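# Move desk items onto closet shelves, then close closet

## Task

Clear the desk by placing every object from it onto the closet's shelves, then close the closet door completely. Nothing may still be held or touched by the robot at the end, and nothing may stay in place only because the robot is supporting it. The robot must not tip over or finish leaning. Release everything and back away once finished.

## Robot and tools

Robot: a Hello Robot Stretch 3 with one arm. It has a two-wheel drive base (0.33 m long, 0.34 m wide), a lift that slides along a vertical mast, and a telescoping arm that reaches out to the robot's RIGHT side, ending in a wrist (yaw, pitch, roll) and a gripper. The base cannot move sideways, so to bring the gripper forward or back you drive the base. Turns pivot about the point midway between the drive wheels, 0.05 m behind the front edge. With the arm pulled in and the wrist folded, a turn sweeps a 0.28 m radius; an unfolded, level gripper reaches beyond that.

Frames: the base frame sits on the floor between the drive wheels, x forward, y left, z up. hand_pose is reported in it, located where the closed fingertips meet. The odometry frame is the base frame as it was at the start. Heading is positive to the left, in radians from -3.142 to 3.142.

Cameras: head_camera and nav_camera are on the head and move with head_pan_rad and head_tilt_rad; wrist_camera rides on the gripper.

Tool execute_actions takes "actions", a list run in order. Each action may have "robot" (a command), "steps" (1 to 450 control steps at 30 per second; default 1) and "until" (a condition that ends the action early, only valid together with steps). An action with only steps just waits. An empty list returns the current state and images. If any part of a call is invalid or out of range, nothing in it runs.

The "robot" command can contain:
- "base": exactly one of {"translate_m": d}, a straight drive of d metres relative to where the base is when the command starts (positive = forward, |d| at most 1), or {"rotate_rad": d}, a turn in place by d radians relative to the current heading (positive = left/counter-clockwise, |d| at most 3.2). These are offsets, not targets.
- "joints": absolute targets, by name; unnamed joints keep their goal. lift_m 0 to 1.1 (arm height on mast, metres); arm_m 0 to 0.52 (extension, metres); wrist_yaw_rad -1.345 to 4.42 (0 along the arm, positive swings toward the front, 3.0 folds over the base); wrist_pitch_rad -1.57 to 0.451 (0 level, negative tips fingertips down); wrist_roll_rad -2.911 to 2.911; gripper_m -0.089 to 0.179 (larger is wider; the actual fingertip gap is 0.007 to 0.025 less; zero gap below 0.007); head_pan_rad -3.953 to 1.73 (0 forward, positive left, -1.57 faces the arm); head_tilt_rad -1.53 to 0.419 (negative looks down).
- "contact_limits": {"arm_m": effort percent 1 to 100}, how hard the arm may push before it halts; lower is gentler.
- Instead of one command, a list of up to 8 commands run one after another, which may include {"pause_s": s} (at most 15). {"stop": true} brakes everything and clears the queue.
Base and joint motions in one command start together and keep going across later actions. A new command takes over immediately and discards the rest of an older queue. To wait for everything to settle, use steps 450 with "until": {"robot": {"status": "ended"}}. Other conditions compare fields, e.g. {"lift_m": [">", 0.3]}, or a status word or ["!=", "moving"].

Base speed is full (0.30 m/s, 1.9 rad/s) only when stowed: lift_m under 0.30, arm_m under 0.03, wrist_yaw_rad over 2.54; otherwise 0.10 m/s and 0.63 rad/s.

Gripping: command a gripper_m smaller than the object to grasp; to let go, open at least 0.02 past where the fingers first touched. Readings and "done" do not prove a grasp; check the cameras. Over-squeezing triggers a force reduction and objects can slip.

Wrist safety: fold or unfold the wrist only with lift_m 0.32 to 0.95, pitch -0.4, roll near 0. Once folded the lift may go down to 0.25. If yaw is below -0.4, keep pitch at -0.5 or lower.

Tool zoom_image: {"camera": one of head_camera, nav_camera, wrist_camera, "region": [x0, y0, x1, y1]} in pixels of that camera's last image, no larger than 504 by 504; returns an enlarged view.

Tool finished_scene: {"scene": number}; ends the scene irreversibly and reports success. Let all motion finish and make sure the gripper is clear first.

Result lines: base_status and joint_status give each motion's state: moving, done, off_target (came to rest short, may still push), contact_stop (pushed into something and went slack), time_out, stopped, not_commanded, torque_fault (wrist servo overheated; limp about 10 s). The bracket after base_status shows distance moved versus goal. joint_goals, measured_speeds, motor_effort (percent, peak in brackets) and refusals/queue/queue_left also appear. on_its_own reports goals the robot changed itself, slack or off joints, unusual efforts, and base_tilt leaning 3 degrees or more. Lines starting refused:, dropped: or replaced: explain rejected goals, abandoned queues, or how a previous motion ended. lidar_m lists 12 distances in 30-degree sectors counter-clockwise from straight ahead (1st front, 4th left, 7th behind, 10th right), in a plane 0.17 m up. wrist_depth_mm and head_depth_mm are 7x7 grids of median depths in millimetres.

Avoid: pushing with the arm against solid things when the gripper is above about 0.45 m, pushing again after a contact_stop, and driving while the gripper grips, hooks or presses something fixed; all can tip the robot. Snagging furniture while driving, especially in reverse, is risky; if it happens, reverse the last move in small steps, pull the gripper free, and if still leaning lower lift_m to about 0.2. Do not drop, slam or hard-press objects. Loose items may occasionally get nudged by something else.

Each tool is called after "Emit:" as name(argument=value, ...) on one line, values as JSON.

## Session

Emit:
execute_actions(actions=[])

Scene clock: 0.00 s.
robot.base_odometry: x=+0.000 y=+0.000 heading=+0.000 (m, m, rad; robot's odometry frame)
robot.turned_by_wheels: +0.000 (rad since the last result)
robot.turned_by_imu: +0.000 (rad since the last result)
robot.base_tilt: forward=-0.6 right=-1.7 (deg)
robot.lidar_m: 2.03 1.38 1.64 1.51 1.34 1.34 1.63 2.22 2.25 2.69 2.41 2.41
robot.head_depth_mm: 2009 2577 2536 2556 2562 2589 2261 / 2036 2740 2747 2770 2766 2772 2265 / 2015 2590 2585 2616 2616 2597 2272 / 2012 2357 2360 2392 2333 2382 2289 / 2031 2164 2164 2136 2137 2187 2132 / 1924 1975 1981 1997 1980 1987 1991 / 1831 1838 1817 1830 1845 1850 1860
robot.base_status: not_commanded
robot.joint_positions: lift_m=+0.305 arm_m=-0.003 wrist_yaw_rad=+3.122 wrist_pitch_rad=-0.459 wrist_roll_rad=+0.006 gripper_m=+0.037 head_pan_rad=+0.017 head_tilt_rad=+0.012
robot.joint_goals: lift_m=+0.305 arm_m=-0.003 wrist_yaw_rad=+3.122 wrist_pitch_rad=-0.459 wrist_roll_rad=+0.006 gripper_m=+0.037 head_pan_rad=+0.017 head_tilt_rad=+0.012
robot.joint_status: lift_m=not_commanded arm_m=not_commanded wrist_yaw_rad=not_commanded wrist_pitch_rad=not_commanded wrist_roll_rad=not_commanded gripper_m=not_commanded head_pan_rad=not_commanded head_tilt_rad=not_commanded
robot.measured_speeds: translate_m=+0.000 rotate_rad=+0.000 lift_m=+0.000 arm_m=+0.000 wrist_yaw_rad=+0.000 wrist_pitch_rad=+0.000 wrist_roll_rad=+0.000 head_pan_rad=+0.000 head_tilt_rad=+0.000
robot: refusals=0 queue=idle queue_left=0
robot.motor_effort: left_wheel=+0 right_wheel=-1 lift_m=+31 arm_m=+0 wrist_yaw_rad=-1 wrist_pitch_rad=+8 wrist_roll_rad=-1 gripper_m=+0 head_pan_rad=+0 head_tilt_rad=+1 (%)
robot.hand_pose: x=-0.0170 y=+0.0771 z=+0.3086 quat_wxyz=(+0.168, +0.692, +0.154, +0.685) (m; robot's base frame)
robot.wrist_depth_mm: 930 - - - - - - / - - - - - - - / 861 840 - 870 892 878 887 / 693 688 668 693 691 691 687 / 570 575 568 572 575 569 564 / 482 496 - - 464 485 486 / 431 - - - 417 421 425
pictures: head_camera (sideways: a quarter turn clockwise sets it upright), nav_camera (sideways: a quarter turn counterclockwise sets it upright), wrist_camera
Images, in order (width x height): head_camera 896x504, nav_camera 672x504, wrist_camera 644x364.

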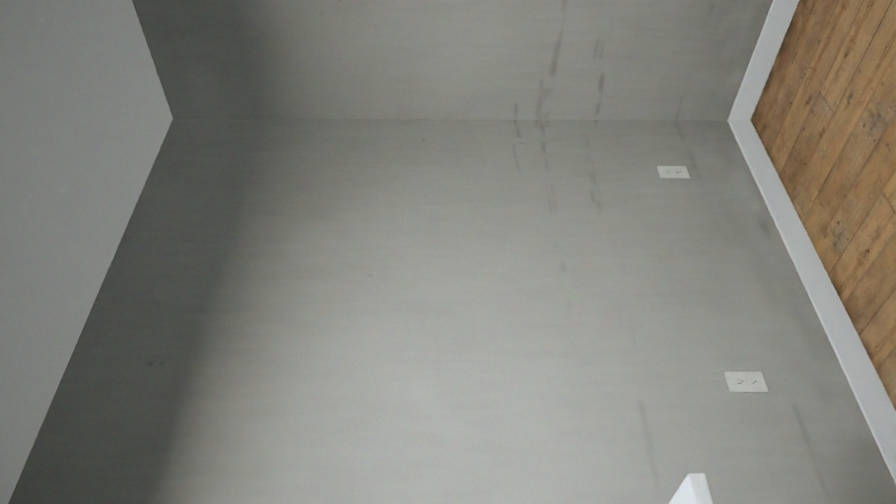

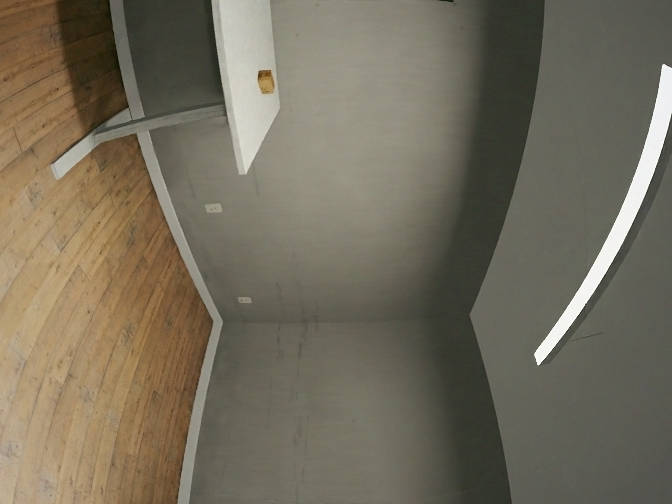

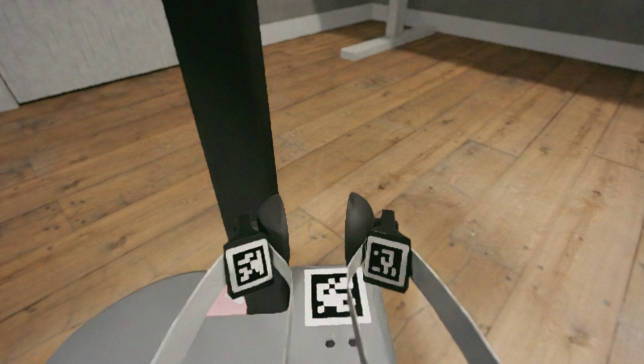

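Emit:
execute_actions(actions=[{"robot":{"joints":{"head_pan_rad":1.2,"head_tilt_rad":-0.5}},"steps":150,"until":{"robot":{"status":"ended"}}}])

Emit:
execute_actions(actions=[{"robot":{"joints":{"head_pan_rad":-3.4,"head_tilt_rad":-0.4}},"steps":200,"until":{"robot":{"status":"ended"}}}])

Scene clock: 8.07 s.
robot.base_odometry: x=+0.000 y=+0.000 heading=+0.000 (m, m, rad; robot's odometry frame)
robot.turned_by_wheels: +0.000 (rad since the last result)
robot.turned_by_imu: +0.000 (rad since the last result)
robot.base_tilt: forward=-0.5 right=-1.7 (deg)
robot.lidar_m: 2.03 1.38 1.65 1.51 1.34 1.34 1.63 2.22 2.25 2.69 2.40 2.41
robot.head_depth_mm: 1480 1569 1189 1899 1946 1576 1305 / 1530 1641 1189 1977 1951 1557 1315 / 1600 1695 1283 2075 1965 1558 1307 / 1671 1751 1293 2198 1941 1564 1306 / 1739 1828 1642 2226 1901 1572 1306 / 1835 1950 2151 2335 1951 1573 1305 / 1731 1811 1902 2056 1926 1571 1305
robot.base_status: not_commanded
robot.joint_positions: lift_m=+0.305 arm_m=-0.003 wrist_yaw_rad=+3.122 wrist_pitch_rad=-0.459 wrist_roll_rad=+0.006 gripper_m=+0.037 head_pan_rad=+1.193 head_tilt_rad=-0.493
robot.joint_goals: lift_m=+0.305 arm_m=-0.003 wrist_yaw_rad=+3.122 wrist_pitch_rad=-0.459 wrist_roll_rad=+0.006 gripper_m=+0.037 head_pan_rad=+1.200 head_tilt_rad=-0.500
robot.joint_status: lift_m=not_commanded arm_m=not_commanded wrist_yaw_rad=not_commanded wrist_pitch_rad=not_commanded wrist_roll_rad=not_commanded gripper_m=not_commanded head_pan_rad=done head_tilt_rad=done
robot.measured_speeds: translate_m=+0.000 rotate_rad=+0.000 lift_m=+0.000 arm_m=+0.000 wrist_yaw_rad=+0.000 wrist_pitch_rad=+0.000 wrist_roll_rad=+0.000 head_pan_rad=+0.000 head_tilt_rad=+0.000
robot: refusals=0 queue=done queue_left=0
robot.motor_effort: left_wheel=+0(0) right_wheel=-1(1) lift_m=+30(30) arm_m=+1(1) wrist_yaw_rad=+0(1) wrist_pitch_rad=+8(8) wrist_roll_rad=+0(1) gripper_m=+0(0) head_pan_rad=+3(31) head_tilt_rad=-3(24) (%)
robot.hand_pose: x=-0.0170 y=+0.0771 z=+0.3086 quat_wxyz=(+0.168, +0.692, +0.154, +0.685) (m; robot's base frame)
robot.wrist_depth_mm: 956 - - - - - - / - - - - - - - / 871 844 - 864 875 856 867 / 678 683 683 696 681 678 684 / 564 579 574 564 579 576 566 / 484 502 - - 468 485 495 / 431 - - - 426 425 424
pictures: head_camera (sideways: a quarter turn clockwise sets it upright), nav_camera (sideways: a quarter turn counterclockwise sets it upright), wrist_camera
Images, in order (width x height): head_camera 896x504, nav_camera 672x504, wrist_camera 644x364.

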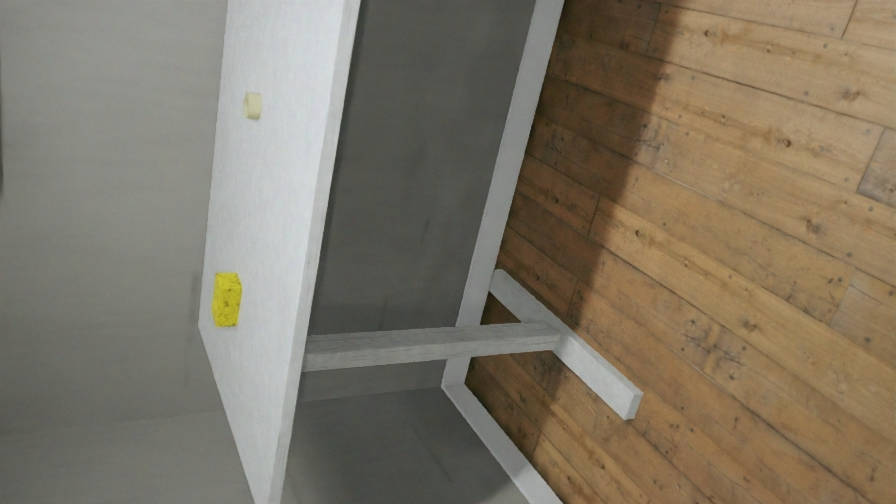

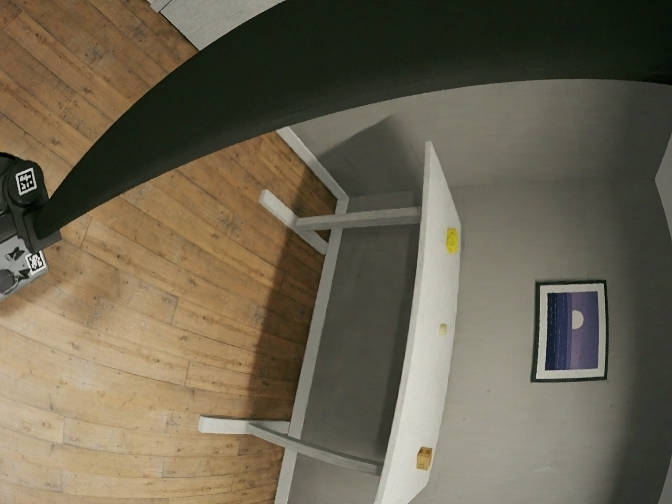

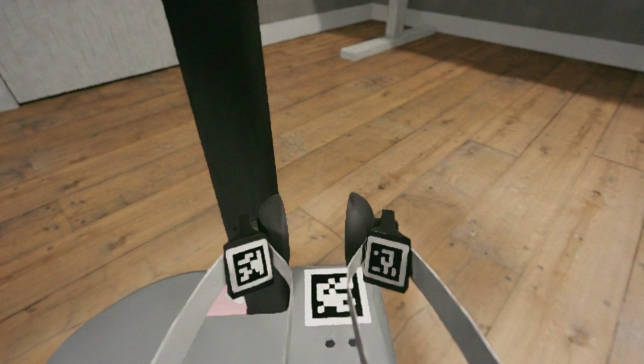

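Scene clock: 10.70 s.
robot.base_odometry: x=+0.000 y=+0.000 heading=+0.000 (m, m, rad; robot's odometry frame)
robot.turned_by_wheels: +0.000 (rad since the last result)
robot.turned_by_imu: +0.000 (rad since the last result)
robot.base_tilt: forward=-0.5 right=-1.7 (deg)
robot.lidar_m: 2.04 1.38 1.64 1.51 1.34 1.34 1.63 2.22 2.25 2.68 2.40 2.41
robot.head_depth_mm: 1157 1239 1316 1404 1521 1600 1383 / 1214 1301 1389 1480 1627 1670 1378 / 1285 1361 1474 1607 1743 1698 1385 / 1350 1462 1550 1700 1874 1704 1388 / 1435 1548 1674 1841 2002 1695 1394 / 1519 1655 1811 2003 2085 1698 1381 / 1622 1795 1953 2180 2172 1700 1387
robot.base_status: not_commanded
robot.joint_positions: lift_m=+0.305 arm_m=-0.003 wrist_yaw_rad=+3.122 wrist_pitch_rad=-0.459 wrist_roll_rad=+0.006 gripper_m=+0.037 head_pan_rad=-3.393 head_tilt_rad=-0.409
robot.joint_goals: lift_m=+0.305 arm_m=-0.003 wrist_yaw_rad=+3.122 wrist_pitch_rad=-0.459 wrist_roll_rad=+0.006 gripper_m=+0.037 head_pan_rad=-3.400 head_tilt_rad=-0.400
robot.joint_status: lift_m=not_commanded arm_m=not_commanded wrist_yaw_rad=not_commanded wrist_pitch_rad=not_commanded wrist_roll_rad=not_commanded gripper_m=not_commanded head_pan_rad=done head_tilt_rad=done
robot.measured_speeds: translate_m=+0.000 rotate_rad=+0.000 lift_m=+0.000 arm_m=+0.000 wrist_yaw_rad=+0.000 wrist_pitch_rad=+0.000 wrist_roll_rad=+0.000 head_pan_rad=+0.000 head_tilt_rad=+0.000
robot: refusals=0 queue=done queue_left=0
robot.motor_effort: left_wheel=+0(0) right_wheel=-1(1) lift_m=+31(31) arm_m=+0(0) wrist_yaw_rad=-1(1) wrist_pitch_rad=+8(8) wrist_roll_rad=+0(0) gripper_m=+0(1) head_pan_rad=-2(27) head_tilt_rad=+3(10) (%)
robot.hand_pose: x=-0.0170 y=+0.0771 z=+0.3086 quat_wxyz=(+0.168, +0.692, +0.154, +0.685) (m; robot's base frame)
robot.wrist_depth_mm: 956 - - - - - - / - - - - - - - / 850 880 - 869 864 856 891 / 675 678 679 675 672 705 679 / 551 571 573 577 583 565 573 / 485 506 - - 470 481 489 / 431 - - - 422 425 425
pictures: head_camera (sideways: a quarter turn clockwise sets it upright), nav_camera (sideways: a quarter turn counterclockwise sets it upright), wrist_camera
Images, in order (width x height): head_camera 896x504, nav_camera 672x504, wrist_camera 644x364.

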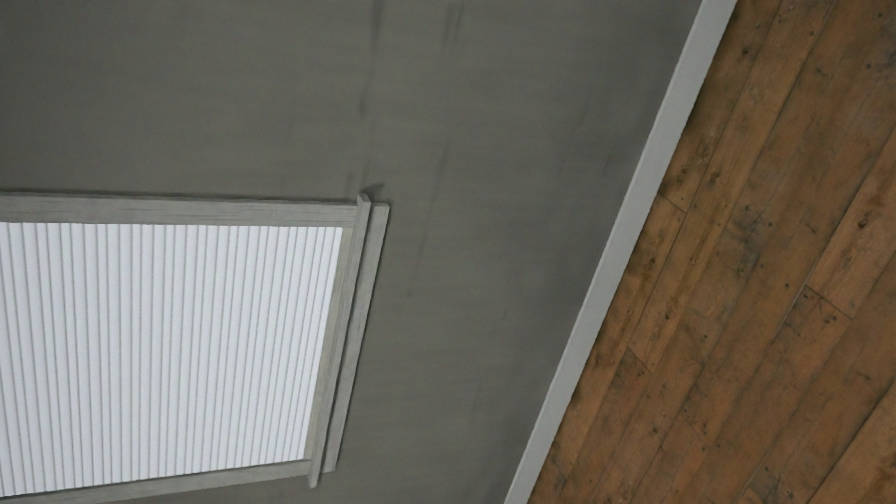

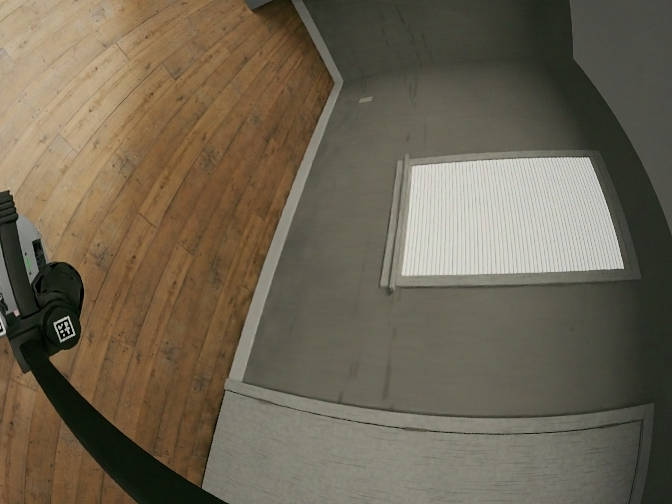

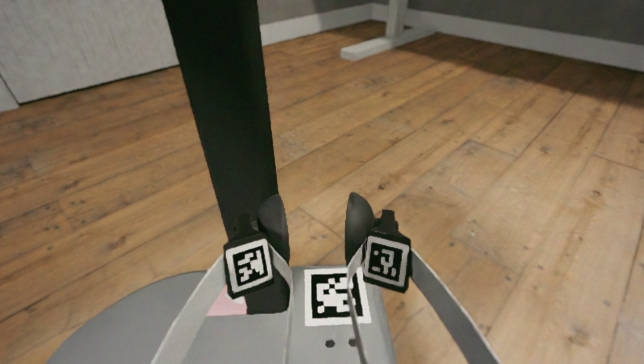

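Emit:
execute_actions(actions=[{"robot":{"base":{"rotate_rad":1.2},"joints":{"head_pan_rad":1.2,"head_tilt_rad":-0.4}},"steps":200,"until":{"robot":{"status":"ended"}}}])

Scene clock: 18.50 s.
robot.base_odometry: x=+0.000 y=+0.000 heading=+1.200 (m, m, rad; robot's odometry frame)
robot.turned_by_wheels: +1.200 (rad since the last result)
robot.turned_by_imu: +1.203 (rad since the last result)
robot.base_tilt: forward=-0.5 right=-1.8 (deg)
robot.lidar_m: 1.61 1.42 1.34 1.40 1.83 2.22 2.30 2.54 2.41 2.46 1.91 1.38
robot.head_depth_mm: 1100 1191 1284 1390 1521 1622 1393 / 1112 1196 1288 1404 1521 1625 1390 / 1118 1201 1296 1404 1537 1637 1391 / 1117 1198 1299 1415 1549 1658 1387 / 1152 1234 1325 1460 1591 1687 1386 / 1161 1243 1343 1462 1599 1673 1394 / 1164 1254 1357 1475 1610 1681 1399
robot.base_status: done (rotate_rad +1.1999 of +1.2000)
robot.joint_positions: lift_m=+0.305 arm_m=-0.003 wrist_yaw_rad=+3.122 wrist_pitch_rad=-0.459 wrist_roll_rad=+0.006 gripper_m=+0.037 head_pan_rad=+1.193 head_tilt_rad=-0.408
robot.joint_goals: lift_m=+0.305 arm_m=-0.003 wrist_yaw_rad=+3.122 wrist_pitch_rad=-0.459 wrist_roll_rad=+0.006 gripper_m=+0.037 head_pan_rad=+1.200 head_tilt_rad=-0.400
robot.joint_status: lift_m=not_commanded arm_m=not_commanded wrist_yaw_rad=not_commanded wrist_pitch_rad=not_commanded wrist_roll_rad=not_commanded gripper_m=not_commanded head_pan_rad=done head_tilt_rad=done
robot.measured_speeds: translate_m=+0.000 rotate_rad=+0.000 lift_m=+0.000 arm_m=+0.000 wrist_yaw_rad=+0.000 wrist_pitch_rad=+0.000 wrist_roll_rad=+0.000 head_pan_rad=+0.000 head_tilt_rad=+0.000
robot: refusals=0 queue=done queue_left=0
robot.motor_effort: left_wheel=-2(6) right_wheel=+3(6) lift_m=+31(30) arm_m=+0(0) wrist_yaw_rad=-1(0) wrist_pitch_rad=+8(8) wrist_roll_rad=-1(0) gripper_m=+1(0) head_pan_rad=+2(29) head_tilt_rad=+3(2) (%)
robot.hand_pose: x=-0.0170 y=+0.0770 z=+0.3086 quat_wxyz=(+0.168, +0.692, +0.154, +0.685) (m; robot's base frame)
robot.wrist_depth_mm: - - - - - - - / - - - - - - - / 856 890 - 846 879 859 858 / 683 691 682 698 693 690 678 / 560 578 572 566 574 565 575 / 486 501 - - 463 488 487 / 433 - - - 424 423 427
pictures: head_camera (sideways: a quarter turn clockwise sets it upright), nav_camera (sideways: a quarter turn counterclockwise sets it upright), wrist_camera
Images, in order (width x height): head_camera 896x504, nav_camera 672x504, wrist_camera 644x364.

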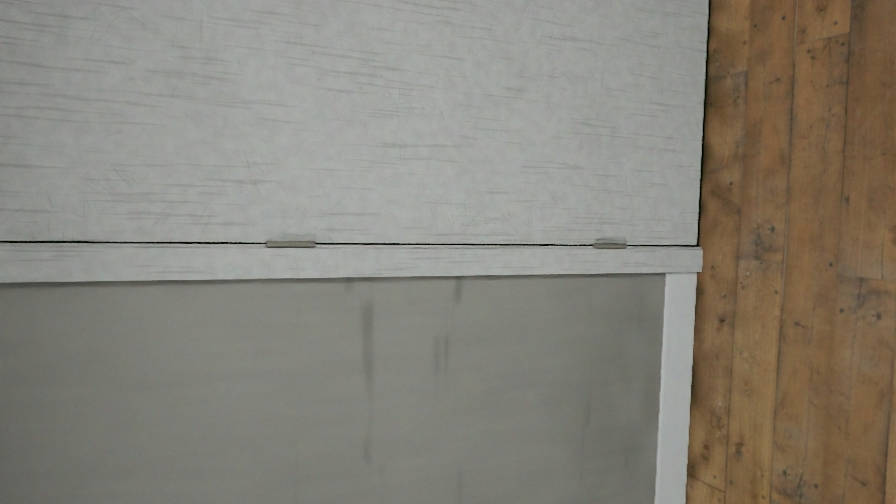

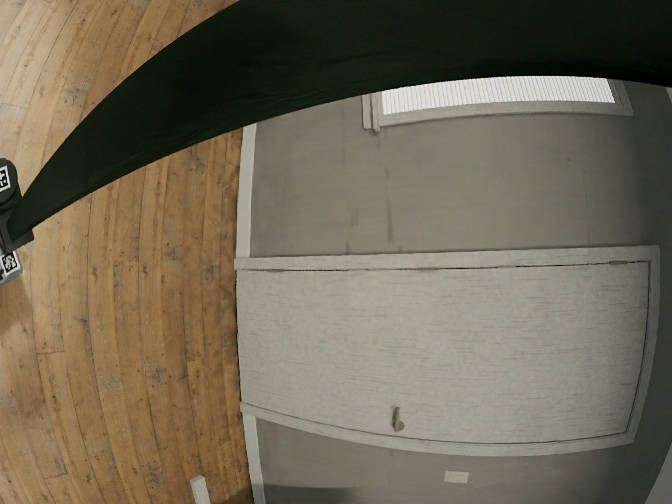

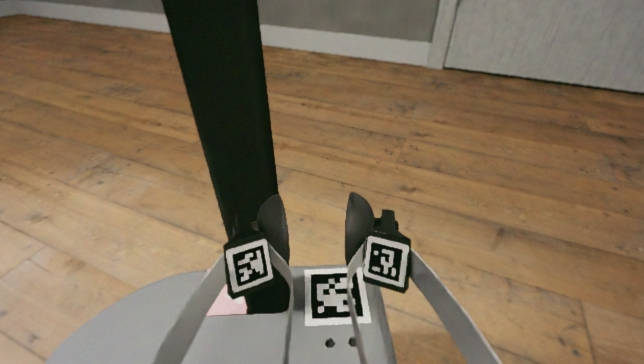

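Emit:
execute_actions(actions=[{"robot":{"joints":{"head_pan_rad":-2.9,"head_tilt_rad":-0.3}},"steps":200,"until":{"robot":{"status":"ended"}}}])

Scene clock: 22.23 s.
robot.base_odometry: x=+0.000 y=+0.000 heading=+1.200 (m, m, rad; robot's odometry frame)
robot.turned_by_wheels: +0.000 (rad since the last result)
robot.turned_by_imu: +0.000 (rad since the last result)
robot.base_tilt: forward=-0.5 right=-1.8 (deg)
robot.lidar_m: 1.62 1.42 1.34 1.39 1.83 2.21 2.30 2.54 2.40 2.46 1.91 1.38
robot.head_depth_mm: 2082 2200 2286 2404 2400 1878 1511 / 2217 2316 2429 2572 2560 1904 1501 / 2334 2444 2573 2731 2525 1894 1500 / 3130 3356 3520 3614 2538 1901 1511 / 2924 3064 3205 3410 2592 1892 1503 / 2667 2795 2917 3057 2525 1887 1508 / 2438 2547 2661 2793 2532 1884 1501
robot.base_status: done (rotate_rad +1.1999 of +1.2000)
robot.joint_positions: lift_m=+0.305 arm_m=-0.003 wrist_yaw_rad=+3.122 wrist_pitch_rad=-0.459 wrist_roll_rad=+0.006 gripper_m=+0.037 head_pan_rad=-2.893 head_tilt_rad=-0.310
robot.joint_goals: lift_m=+0.305 arm_m=-0.003 wrist_yaw_rad=+3.122 wrist_pitch_rad=-0.459 wrist_roll_rad=+0.006 gripper_m=+0.037 head_pan_rad=-2.900 head_tilt_rad=-0.300
robot.joint_status: lift_m=not_commanded arm_m=not_commanded wrist_yaw_rad=not_commanded wrist_pitch_rad=not_commanded wrist_roll_rad=not_commanded gripper_m=not_commanded head_pan_rad=done head_tilt_rad=done
robot.measured_speeds: translate_m=+0.000 rotate_rad=+0.000 lift_m=+0.000 arm_m=+0.000 wrist_yaw_rad=+0.000 wrist_pitch_rad=+0.000 wrist_roll_rad=+0.000 head_pan_rad=+0.000 head_tilt_rad=+0.000
robot: refusals=0 queue=done queue_left=0
robot.motor_effort: left_wheel=-2(3) right_wheel=+2(2) lift_m=+30(31) arm_m=+0(0) wrist_yaw_rad=-1(1) wrist_pitch_rad=+8(8) wrist_roll_rad=-1(1) gripper_m=+1(1) head_pan_rad=-2(29) head_tilt_rad=+4(11) (%)
robot.hand_pose: x=-0.0170 y=+0.0770 z=+0.3086 quat_wxyz=(+0.168, +0.692, +0.154, +0.685) (m; robot's base frame)
robot.wrist_depth_mm: - - - - - - - / - - - - - - - / 869 864 - 863 842 850 865 / 682 681 687 695 688 674 683 / 568 570 567 570 572 563 574 / 491 499 - - 469 480 491 / 429 - - - 425 422 421
pictures: head_camera (sideways: a quarter turn clockwise sets it upright), nav_camera (sideways: a quarter turn counterclockwise sets it upright), wrist_camera
Images, in order (width x height): head_camera 896x504, nav_camera 672x504, wrist_camera 644x364.

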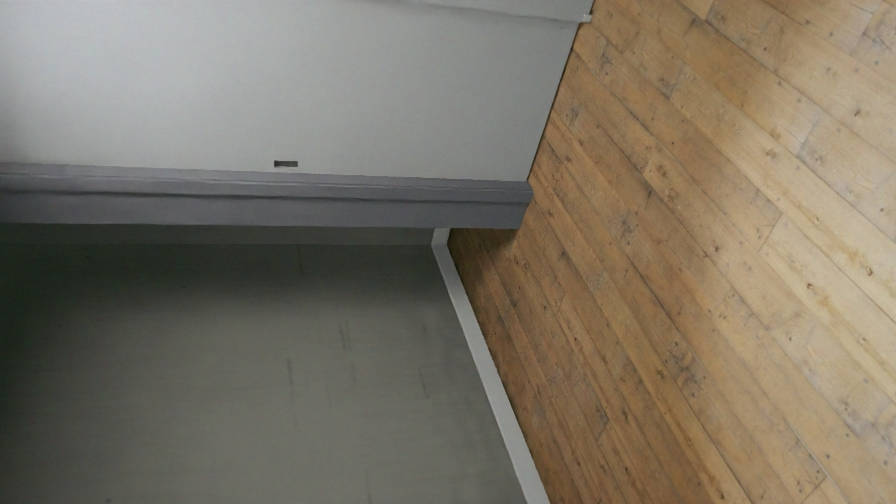

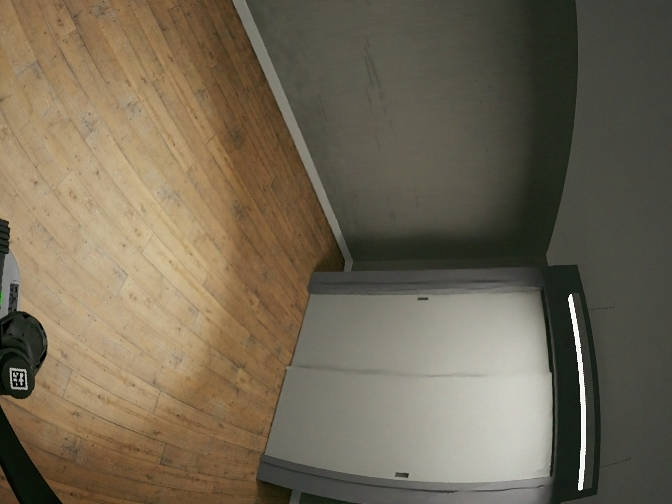

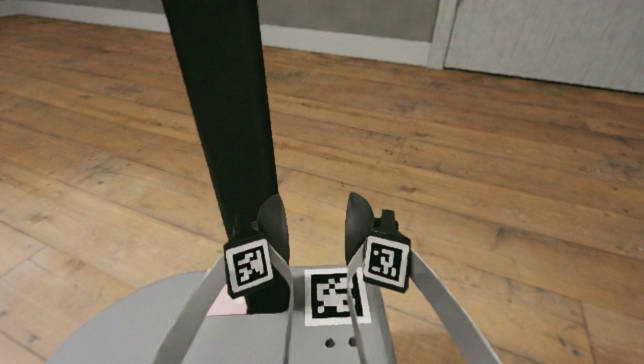

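Emit:
execute_actions(actions=[{"robot":[{"base":{"rotate_rad":2.7},"joints":{"head_pan_rad":0,"head_tilt_rad":-0.5}},{"base":{"translate_m":1.0}}],"steps":400,"until":{"robot":{"status":"ended"}}}])

Scene clock: 44.73 s.
robot.base_odometry: x=-0.567 y=-0.537 heading=-2.383 (m, m, rad; robot's odometry frame)
robot.turned_by_wheels: +2.700 (rad since the last result)
robot.turned_by_imu: +2.714 (rad since the last result)
robot.base_tilt: forward=+0.2 right=-1.6 (deg)
robot.lidar_m: 1.43 1.54 2.10 2.39 2.50 2.66 2.15 1.88 1.42 1.38 1.45 2.02
robot.head_depth_mm: 1842 1995 2183 2357 1940 1560 1307 / 1830 1996 2195 2343 1941 1566 1304 / 1212 1316 1441 1610 1811 1556 1297 / 1218 1320 1443 1594 1772 1566 1310 / 1225 1331 1448 1620 1768 1565 1311 / 1228 1337 1447 1624 1761 1581 1310 / 1210 1334 1457 1608 1783 1564 1314
robot.base_status: moving (translate_m +0.7806 of +1.0000)
robot.joint_positions: lift_m=+0.305 arm_m=-0.003 wrist_yaw_rad=+3.122 wrist_pitch_rad=-0.459 wrist_roll_rad=+0.006 gripper_m=+0.037 head_pan_rad=-0.007 head_tilt_rad=-0.494
robot.joint_goals: lift_m=+0.305 arm_m=-0.003 wrist_yaw_rad=+3.122 wrist_pitch_rad=-0.459 wrist_roll_rad=+0.006 gripper_m=+0.037 head_pan_rad=+0.000 head_tilt_rad=-0.500
robot.joint_status: lift_m=not_commanded arm_m=not_commanded wrist_yaw_rad=not_commanded wrist_pitch_rad=not_commanded wrist_roll_rad=not_commanded gripper_m=not_commanded head_pan_rad=done head_tilt_rad=done
robot.measured_speeds: translate_m=+0.100 rotate_rad=+0.000 lift_m=+0.000 arm_m=+0.000 wrist_yaw_rad=+0.000 wrist_pitch_rad=+0.000 wrist_roll_rad=+0.000 head_pan_rad=+0.000 head_tilt_rad=+0.000
robot: refusals=0 queue=running queue_left=0
robot.motor_effort: left_wheel=-1(7) right_wheel=+5(7) lift_m=+31(31) arm_m=+0(0) wrist_yaw_rad=-1(1) wrist_pitch_rad=+8(8) wrist_roll_rad=-1(0) gripper_m=+1(0) head_pan_rad=+3(29) head_tilt_rad=-2(13) (%)
robot.hand_pose: x=-0.0170 y=+0.0770 z=+0.3086 quat_wxyz=(+0.168, +0.692, +0.154, +0.685) (m; robot's base frame)
robot.wrist_depth_mm: - - - - - - - / - - - - - - - / 868 873 - 859 849 858 874 / 686 688 708 687 702 698 685 / 562 567 567 582 586 561 564 / 494 494 - - 465 480 481 / 432 - - - 429 424 421
pictures: head_camera (sideways: a quarter turn clockwise sets it upright), nav_camera (sideways: a quarter turn counterclockwise sets it upright), wrist_camera
Images, in order (width x height): head_camera 896x504, nav_camera 672x504, wrist_camera 644x364.

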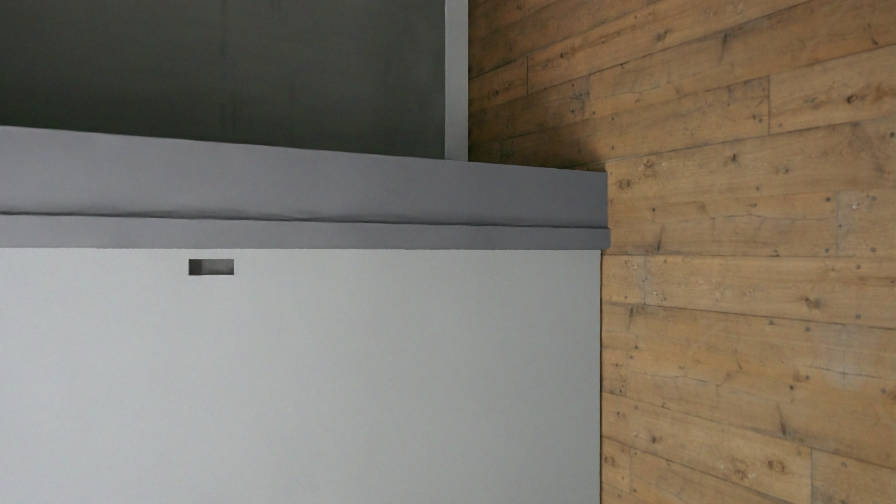

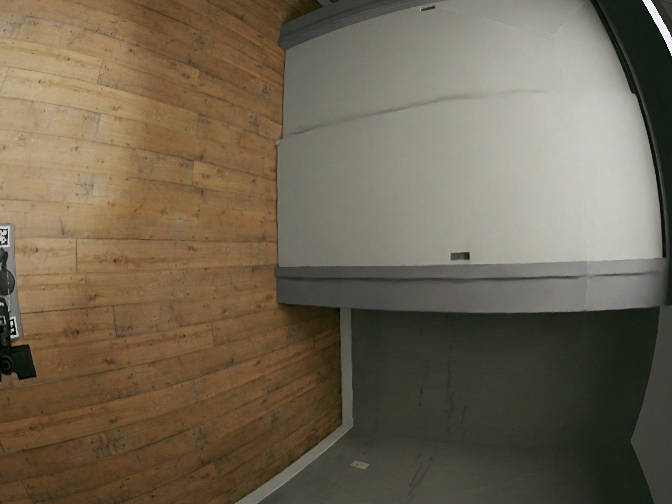

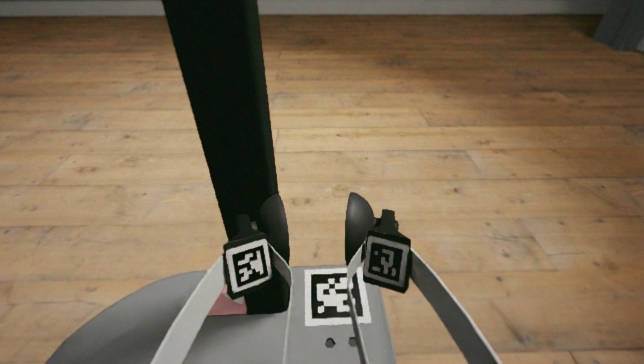

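Emit:
execute_actions(actions=[{"robot":{"joints":{"lift_m":0.28}},"steps":300,"until":{"robot":{"status":"ended"}}},{"robot":[{"base":{"translate_m":0.68}},{"base":{"rotate_rad":1.575},"joints":{"lift_m":0.9,"head_pan_rad":-1.57,"head_tilt_rad":-0.5}},{"joints":{"wrist_yaw_rad":0,"gripper_m":-0.03}},{"joints":{"wrist_pitch_rad":0}}],"steps":450,"until":{"robot":{"status":"ended"}}}])

Scene clock: 64.53 s.
robot.base_odometry: x=-1.220 y=-1.155 heading=-0.809 (m, m, rad; robot's odometry frame)
robot.turned_by_wheels: +1.575 (rad since the last result)
robot.turned_by_imu: +1.588 (rad since the last result)
robot.base_tilt: forward=-0.6 right=-1.7 (deg)
robot.lidar_m: 2.35 2.48 3.50 3.04 1.92 1.45 1.41 1.48 0.56 0.54 0.59 0.84
robot.head_depth_mm: 434 472 517 571 638 716 - / 424 461 512 567 640 726 - / 441 480 522 577 625 - - / 453 492 540 600 671 - - / 454 493 542 599 670 762 883 / 455 495 543 600 675 766 885 / 456 498 545 604 675 769 893
robot.base_status: done (rotate_rad +1.5749 of +1.5750)
robot.joint_positions: lift_m=+0.899 arm_m=-0.003 wrist_yaw_rad=+0.003 wrist_pitch_rad=-0.022 wrist_roll_rad=+0.006 gripper_m=-0.029 head_pan_rad=-1.563 head_tilt_rad=-0.495
robot.joint_goals: lift_m=+0.900 arm_m=-0.003 wrist_yaw_rad=+0.000 wrist_pitch_rad=+0.000 wrist_roll_rad=+0.006 gripper_m=-0.030 head_pan_rad=-1.570 head_tilt_rad=-0.500
robot.joint_status: lift_m=done arm_m=not_commanded wrist_yaw_rad=done wrist_pitch_rad=done wrist_roll_rad=not_commanded gripper_m=done head_pan_rad=done head_tilt_rad=done
robot.measured_speeds: translate_m=+0.000 rotate_rad=+0.000 lift_m=+0.000 arm_m=+0.000 wrist_yaw_rad=+0.000 wrist_pitch_rad=+0.000 wrist_roll_rad=+0.000 head_pan_rad=+0.000 head_tilt_rad=+0.000
robot: refusals=0 queue=done queue_left=0
robot.motor_effort: left_wheel=-3(10) right_wheel=+2(7) lift_m=+43(45) arm_m=+0(0) wrist_yaw_rad=-2(3) wrist_pitch_rad=+13(13) wrist_roll_rad=-1(0) gripper_m=-16(100) head_pan_rad=-2(31) head_tilt_rad=-2(1) (%)
robot.hand_pose: x=-0.0208 y=-0.3977 z=+1.0084 quat_wxyz=(+0.705, +0.009, -0.709, -0.007) (m; robot's base frame)
robot.wrist_depth_mm: 295 294 293 292 268 276 944 / 307 307 303 301 275 284 957 / 319 317 319 317 289 293 - / 332 333 332 328 301 309 - / 348 351 340 - 317 321 - / 360 366 361 361 333 335 - / 380 374 373 366 336 350 -
pictures: head_camera (sideways: a quarter turn clockwise sets it upright), nav_camera (sideways: a quarter turn counterclockwise sets it upright), wrist_camera
Images, in order (width x height): head_camera 896x504, nav_camera 672x504, wrist_camera 644x364.

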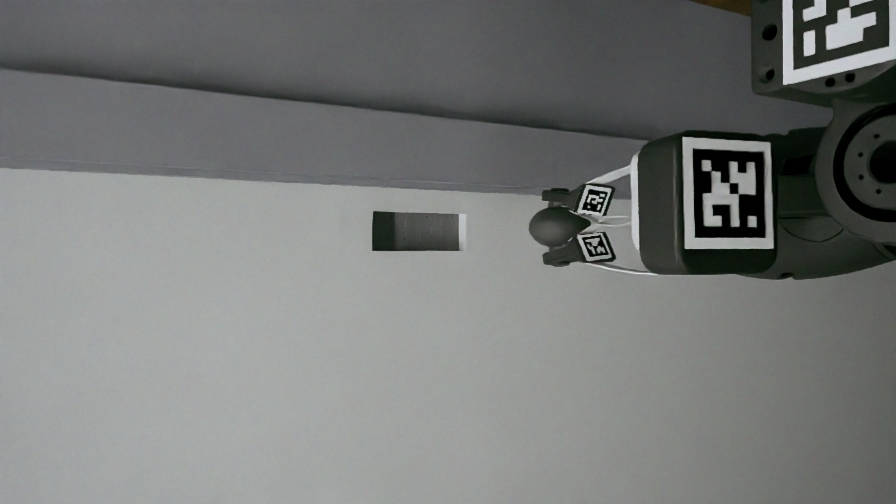

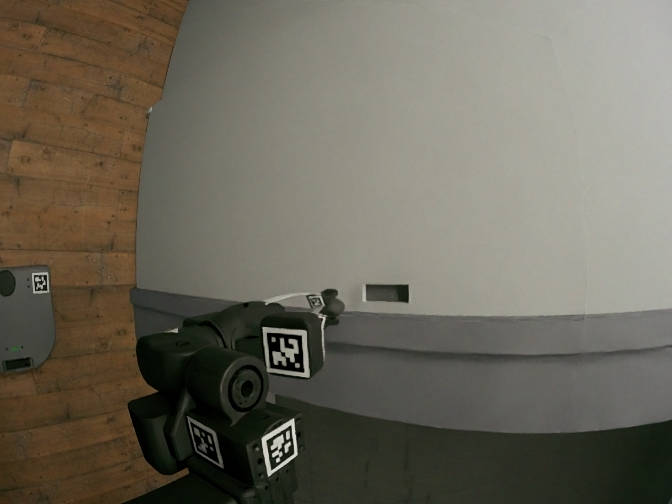

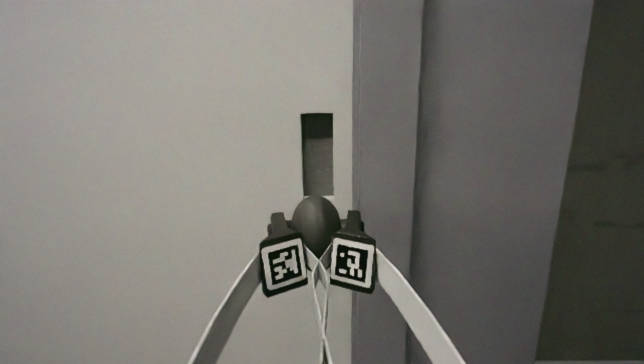

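Emit:
execute_actions(actions=[{"robot":[{"joints":{"lift_m":0.93}},{"joints":{"arm_m":0.22},"contact_limits":{"arm_m":12}}],"steps":300,"until":{"robot":{"status":"ended"}}}])

Scene clock: 71.77 s.
robot.base_odometry: x=-1.220 y=-1.155 heading=-0.809 (m, m, rad; robot's odometry frame)
robot.turned_by_wheels: +0.000 (rad since the last result)
robot.turned_by_imu: +0.001 (rad since the last result)
robot.base_tilt: forward=-0.8 right=-2.1 (deg)
robot.lidar_m: 2.36 2.48 3.50 3.03 1.93 1.45 1.41 1.48 0.56 0.54 0.60 0.84
robot.head_depth_mm: 441 477 525 559 - 745 1226 / 431 473 518 - - 751 845 / 447 482 526 - - 747 835 / 459 500 550 - 685 780 889 / 461 502 551 608 680 770 897 / 463 503 551 608 684 773 896 / 463 506 551 612 685 780 903
robot.base_status: done (rotate_rad +1.5748 of +1.5750)
robot.joint_positions: lift_m=+0.930 arm_m=+0.161 wrist_yaw_rad=+0.003 wrist_pitch_rad=-0.033 wrist_roll_rad=+0.006 gripper_m=-0.029 head_pan_rad=-1.563 head_tilt_rad=-0.496
robot.joint_goals: lift_m=+0.930 arm_m=+0.161 wrist_yaw_rad=+0.000 wrist_pitch_rad=+0.000 wrist_roll_rad=+0.006 gripper_m=-0.030 head_pan_rad=-1.570 head_tilt_rad=-0.500
robot.joint_status: lift_m=done arm_m=contact_stop wrist_yaw_rad=done wrist_pitch_rad=done wrist_roll_rad=not_commanded gripper_m=done head_pan_rad=done head_tilt_rad=done
robot.measured_speeds: translate_m=+0.000 rotate_rad=+0.002 lift_m=+0.000 arm_m=+0.005 wrist_yaw_rad=+0.160 wrist_pitch_rad=-0.072 wrist_roll_rad=+0.000 head_pan_rad=+0.000 head_tilt_rad=-0.048
robot: refusals=0 queue=dropped queue_left=0
robot.on_its_own: arm_m is slack since a contact_stop, until your next command for it (your +0.220 is given up)
robot.motor_effort: left_wheel=-9(11) right_wheel=-1(2) lift_m=+42(44) arm_m=+4(15) wrist_yaw_rad=-5(5) wrist_pitch_rad=+22(24) wrist_roll_rad=-1(1) gripper_m=-17(17) head_pan_rad=-1(2) head_tilt_rad=-2(2) (%)
robot.contact_limits: arm_m 12 (drawing in: default 15, maximum 25; extending or still: default 22, maximum 35)
robot.hand_pose: x=-0.0206 y=-0.5613 z=+1.0356 quat_wxyz=(+0.705, +0.013, -0.709, -0.011) (m; robot's base frame)
robot.wrist_depth_mm: 152 152 151 151 122 120 132 / 158 157 157 156 127 124 137 / 165 165 164 163 131 131 142 / 171 171 170 170 138 136 149 / 180 179 178 - 143 144 155 / 187 187 186 199 148 150 161 / 197 195 196 194 157 167 169
pictures: head_camera (sideways: a quarter turn clockwise sets it upright), nav_camera (sideways: a quarter turn counterclockwise sets it upright), wrist_camera
Images, in order (width x height): head_camera 896x504, nav_camera 672x504, wrist_camera 644x364.

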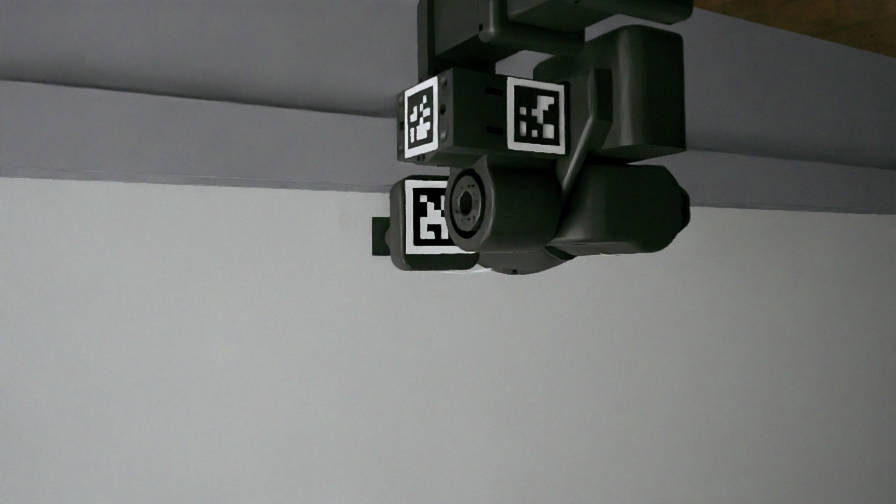

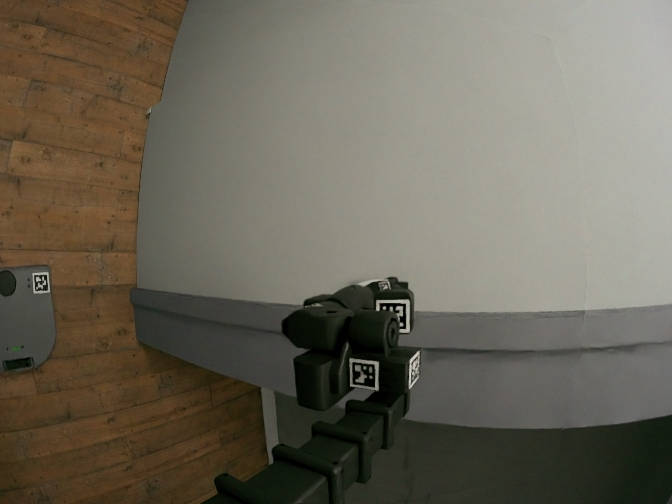

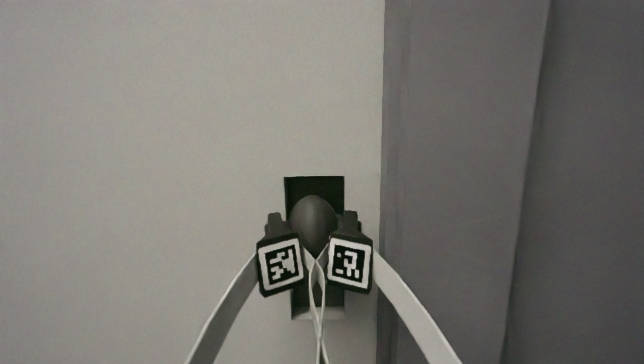

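Seems inserted.

Emit:
execute_actions(actions=[{"robot":[{"joints":{"arm_m":0.154}},{"base":{"translate_m":0.2}}],"steps":200,"until":{"robot":{"status":"ended"}}}])

Scene clock: 77.73 s.
robot.base_odometry: x=-1.082 y=-1.300 heading=-0.809 (m, m, rad; robot's odometry frame)
robot.turned_by_wheels: +0.000 (rad since the last result)
robot.turned_by_imu: -0.005 (rad since the last result)
robot.base_tilt: forward=-0.6 right=-1.7 (deg)
robot.lidar_m: 2.16 2.26 3.19 3.03 2.21 1.66 1.61 1.69 0.59 0.57 0.60 0.84
robot.head_depth_mm: 1063 1002 1129 1009 - 781 847 / 1074 1134 1241 - - 1480 1280 / 461 510 583 - - 1480 1280 / 457 497 546 602 688 782 885 / 458 500 547 606 679 768 891 / 460 501 549 610 682 777 896 / 461 502 550 611 684 778 897
robot.base_status: done (translate_m +0.2000 of +0.2000)
robot.joint_positions: lift_m=+0.930 arm_m=+0.154 wrist_yaw_rad=-0.002 wrist_pitch_rad=-0.021 wrist_roll_rad=+0.006 gripper_m=-0.029 head_pan_rad=-1.563 head_tilt_rad=-0.496
robot.joint_goals: lift_m=+0.930 arm_m=+0.154 wrist_yaw_rad=+0.000 wrist_pitch_rad=+0.000 wrist_roll_rad=+0.006 gripper_m=-0.030 head_pan_rad=-1.570 head_tilt_rad=-0.500
robot.joint_status: lift_m=done arm_m=done wrist_yaw_rad=done wrist_pitch_rad=done wrist_roll_rad=not_commanded gripper_m=done head_pan_rad=done head_tilt_rad=done
robot.measured_speeds: translate_m=+0.000 rotate_rad=+0.000 lift_m=+0.000 arm_m=+0.000 wrist_yaw_rad=+0.000 wrist_pitch_rad=+0.000 wrist_roll_rad=+0.000 head_pan_rad=+0.000 head_tilt_rad=+0.000
robot: refusals=0 queue=done queue_left=0
robot.motor_effort: left_wheel=-2(14) right_wheel=+0(32) lift_m=+41(41) arm_m=-1(11) wrist_yaw_rad=+1(39) wrist_pitch_rad=+12(18) wrist_roll_rad=+0(0) gripper_m=-17(23) head_pan_rad=-1(1) head_tilt_rad=-3(2) (%)
robot.hand_pose: x=-0.0221 y=-0.5550 z=+1.0389 quat_wxyz=(+0.705, +0.007, -0.709, -0.008) (m; robot's base frame)
robot.wrist_depth_mm: 156 156 156 156 808 531 362 / 163 161 162 162 761 513 360 / 168 168 167 168 833 555 254 / 175 175 174 175 851 563 257 / 183 182 181 - 609 551 259 / 190 190 190 202 784 528 258 / 199 199 199 198 797 557 260
pictures: head_camera (sideways: a quarter turn clockwise sets it upright), nav_camera (sideways: a quarter turn counterclockwise sets it upright), wrist_camera
Images, in order (width x height): head_camera 896x504, nav_camera 672x504, wrist_camera 644x364.

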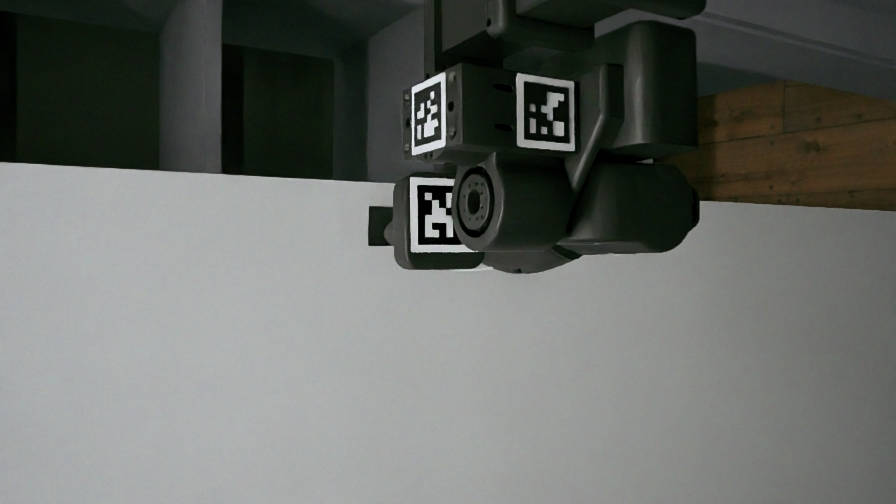

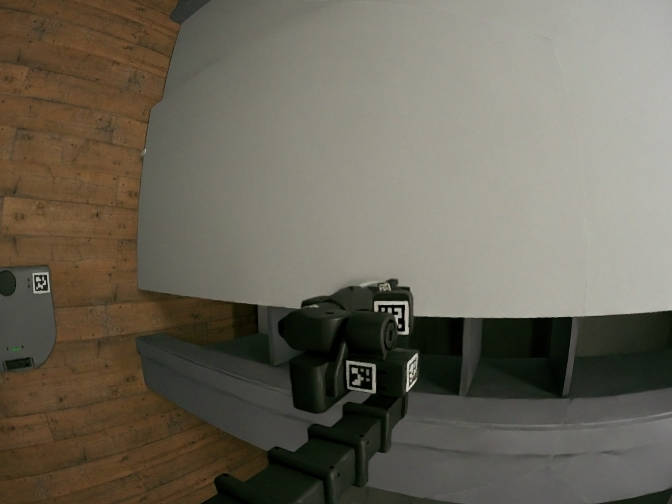

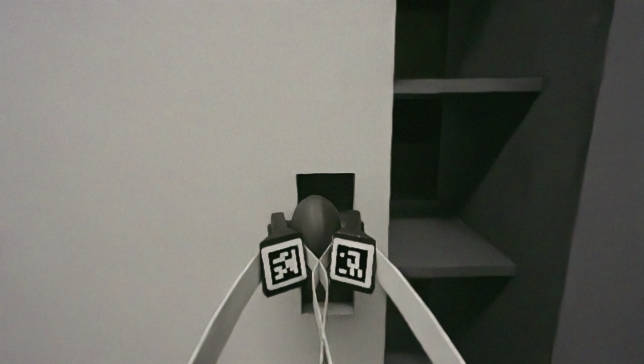

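Works. Open further.

Emit:
execute_actions(actions=[{"robot":[{"base":{"translate_m":0.35}},{"joints":{"arm_m":0.0}},{"base":{"translate_m":-0.3},"joints":{"head_tilt_rad":-0.7}}],"steps":400,"until":{"robot":{"status":"ended"}}}])

Scene clock: 90.77 s.
robot.base_odometry: x=-1.047 y=-1.336 heading=-0.809 (m, m, rad; robot's odometry frame)
robot.turned_by_wheels: +0.000 (rad since the last result)
robot.turned_by_imu: +0.002 (rad since the last result)
robot.base_tilt: forward=-0.6 right=-1.7 (deg)
robot.lidar_m: 2.11 2.20 3.11 3.03 2.25 1.71 1.66 1.74 0.61 0.57 0.60 0.85
robot.head_depth_mm: 1097 1145 1133 1211 - - - / 477 1023 980 1301 - - - / 469 526 600 - - - - / 471 529 592 - - 1055 1175 / 471 530 605 701 836 1044 1186 / 474 530 606 704 839 1047 1178 / 475 533 609 708 844 1051 1180
robot.base_status: done (translate_m -0.3000 of -0.3000)
robot.joint_positions: lift_m=+0.930 arm_m=+0.000 wrist_yaw_rad=-0.001 wrist_pitch_rad=-0.021 wrist_roll_rad=+0.006 gripper_m=-0.029 head_pan_rad=-1.563 head_tilt_rad=-0.691
robot.joint_goals: lift_m=+0.930 arm_m=+0.000 wrist_yaw_rad=+0.000 wrist_pitch_rad=+0.000 wrist_roll_rad=+0.006 gripper_m=-0.030 head_pan_rad=-1.570 head_tilt_rad=-0.700
robot.joint_status: lift_m=done arm_m=done wrist_yaw_rad=done wrist_pitch_rad=done wrist_roll_rad=not_commanded gripper_m=done head_pan_rad=done head_tilt_rad=done
robot.measured_speeds: translate_m=+0.000 rotate_rad=+0.000 lift_m=+0.000 arm_m=+0.000 wrist_yaw_rad=+0.000 wrist_pitch_rad=+0.000 wrist_roll_rad=+0.000 head_pan_rad=+0.000 head_tilt_rad=+0.000
robot: refusals=0 queue=done queue_left=0
robot.motor_effort: left_wheel=-1(7) right_wheel=+1(13) lift_m=+41(41) arm_m=-2(0) wrist_yaw_rad=+0(7) wrist_pitch_rad=+12(12) wrist_roll_rad=+0(1) gripper_m=-16(17) head_pan_rad=-1(2) head_tilt_rad=-3(15) (%)
robot.hand_pose: x=-0.0218 y=-0.4011 z=+1.0389 quat_wxyz=(+0.705, +0.007, -0.709, -0.008) (m; robot's base frame)
robot.wrist_depth_mm: 302 301 296 299 887 619 305 / 310 310 311 308 616 600 305 / 320 322 323 321 876 621 312 / 333 335 335 332 880 627 316 / 350 349 344 - 722 629 318 / 364 366 359 366 - 637 331 / 376 382 376 376 806 477 346
pictures: head_camera (sideways: a quarter turn clockwise sets it upright), nav_camera (sideways: a quarter turn counterclockwise sets it upright), wrist_camera
Images, in order (width x height): head_camera 896x504, nav_camera 672x504, wrist_camera 644x364.

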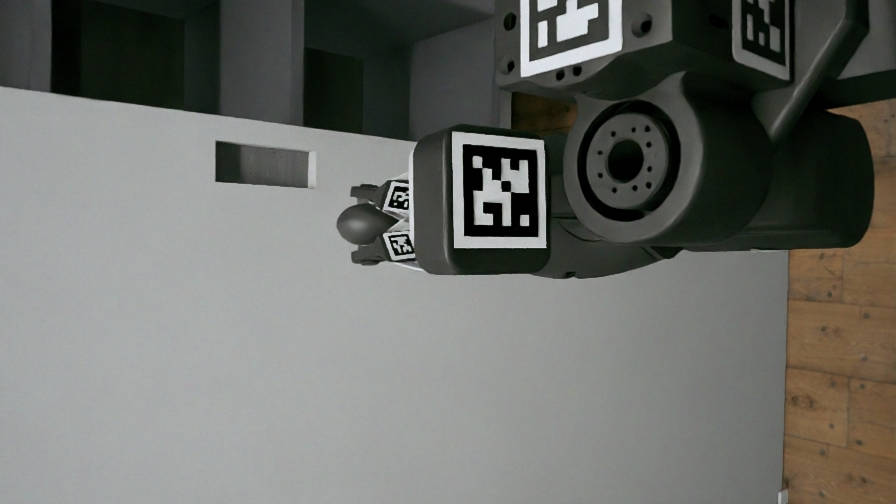

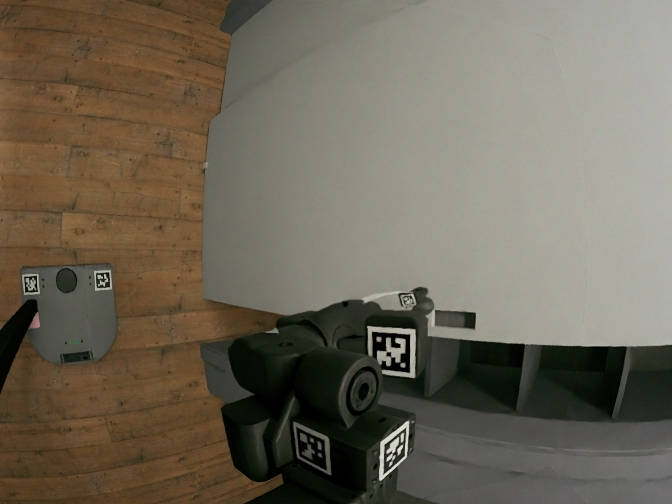

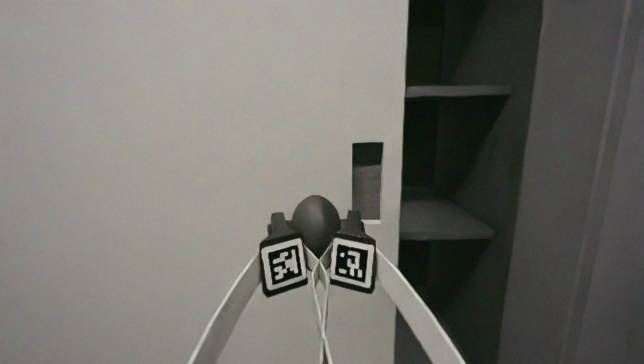

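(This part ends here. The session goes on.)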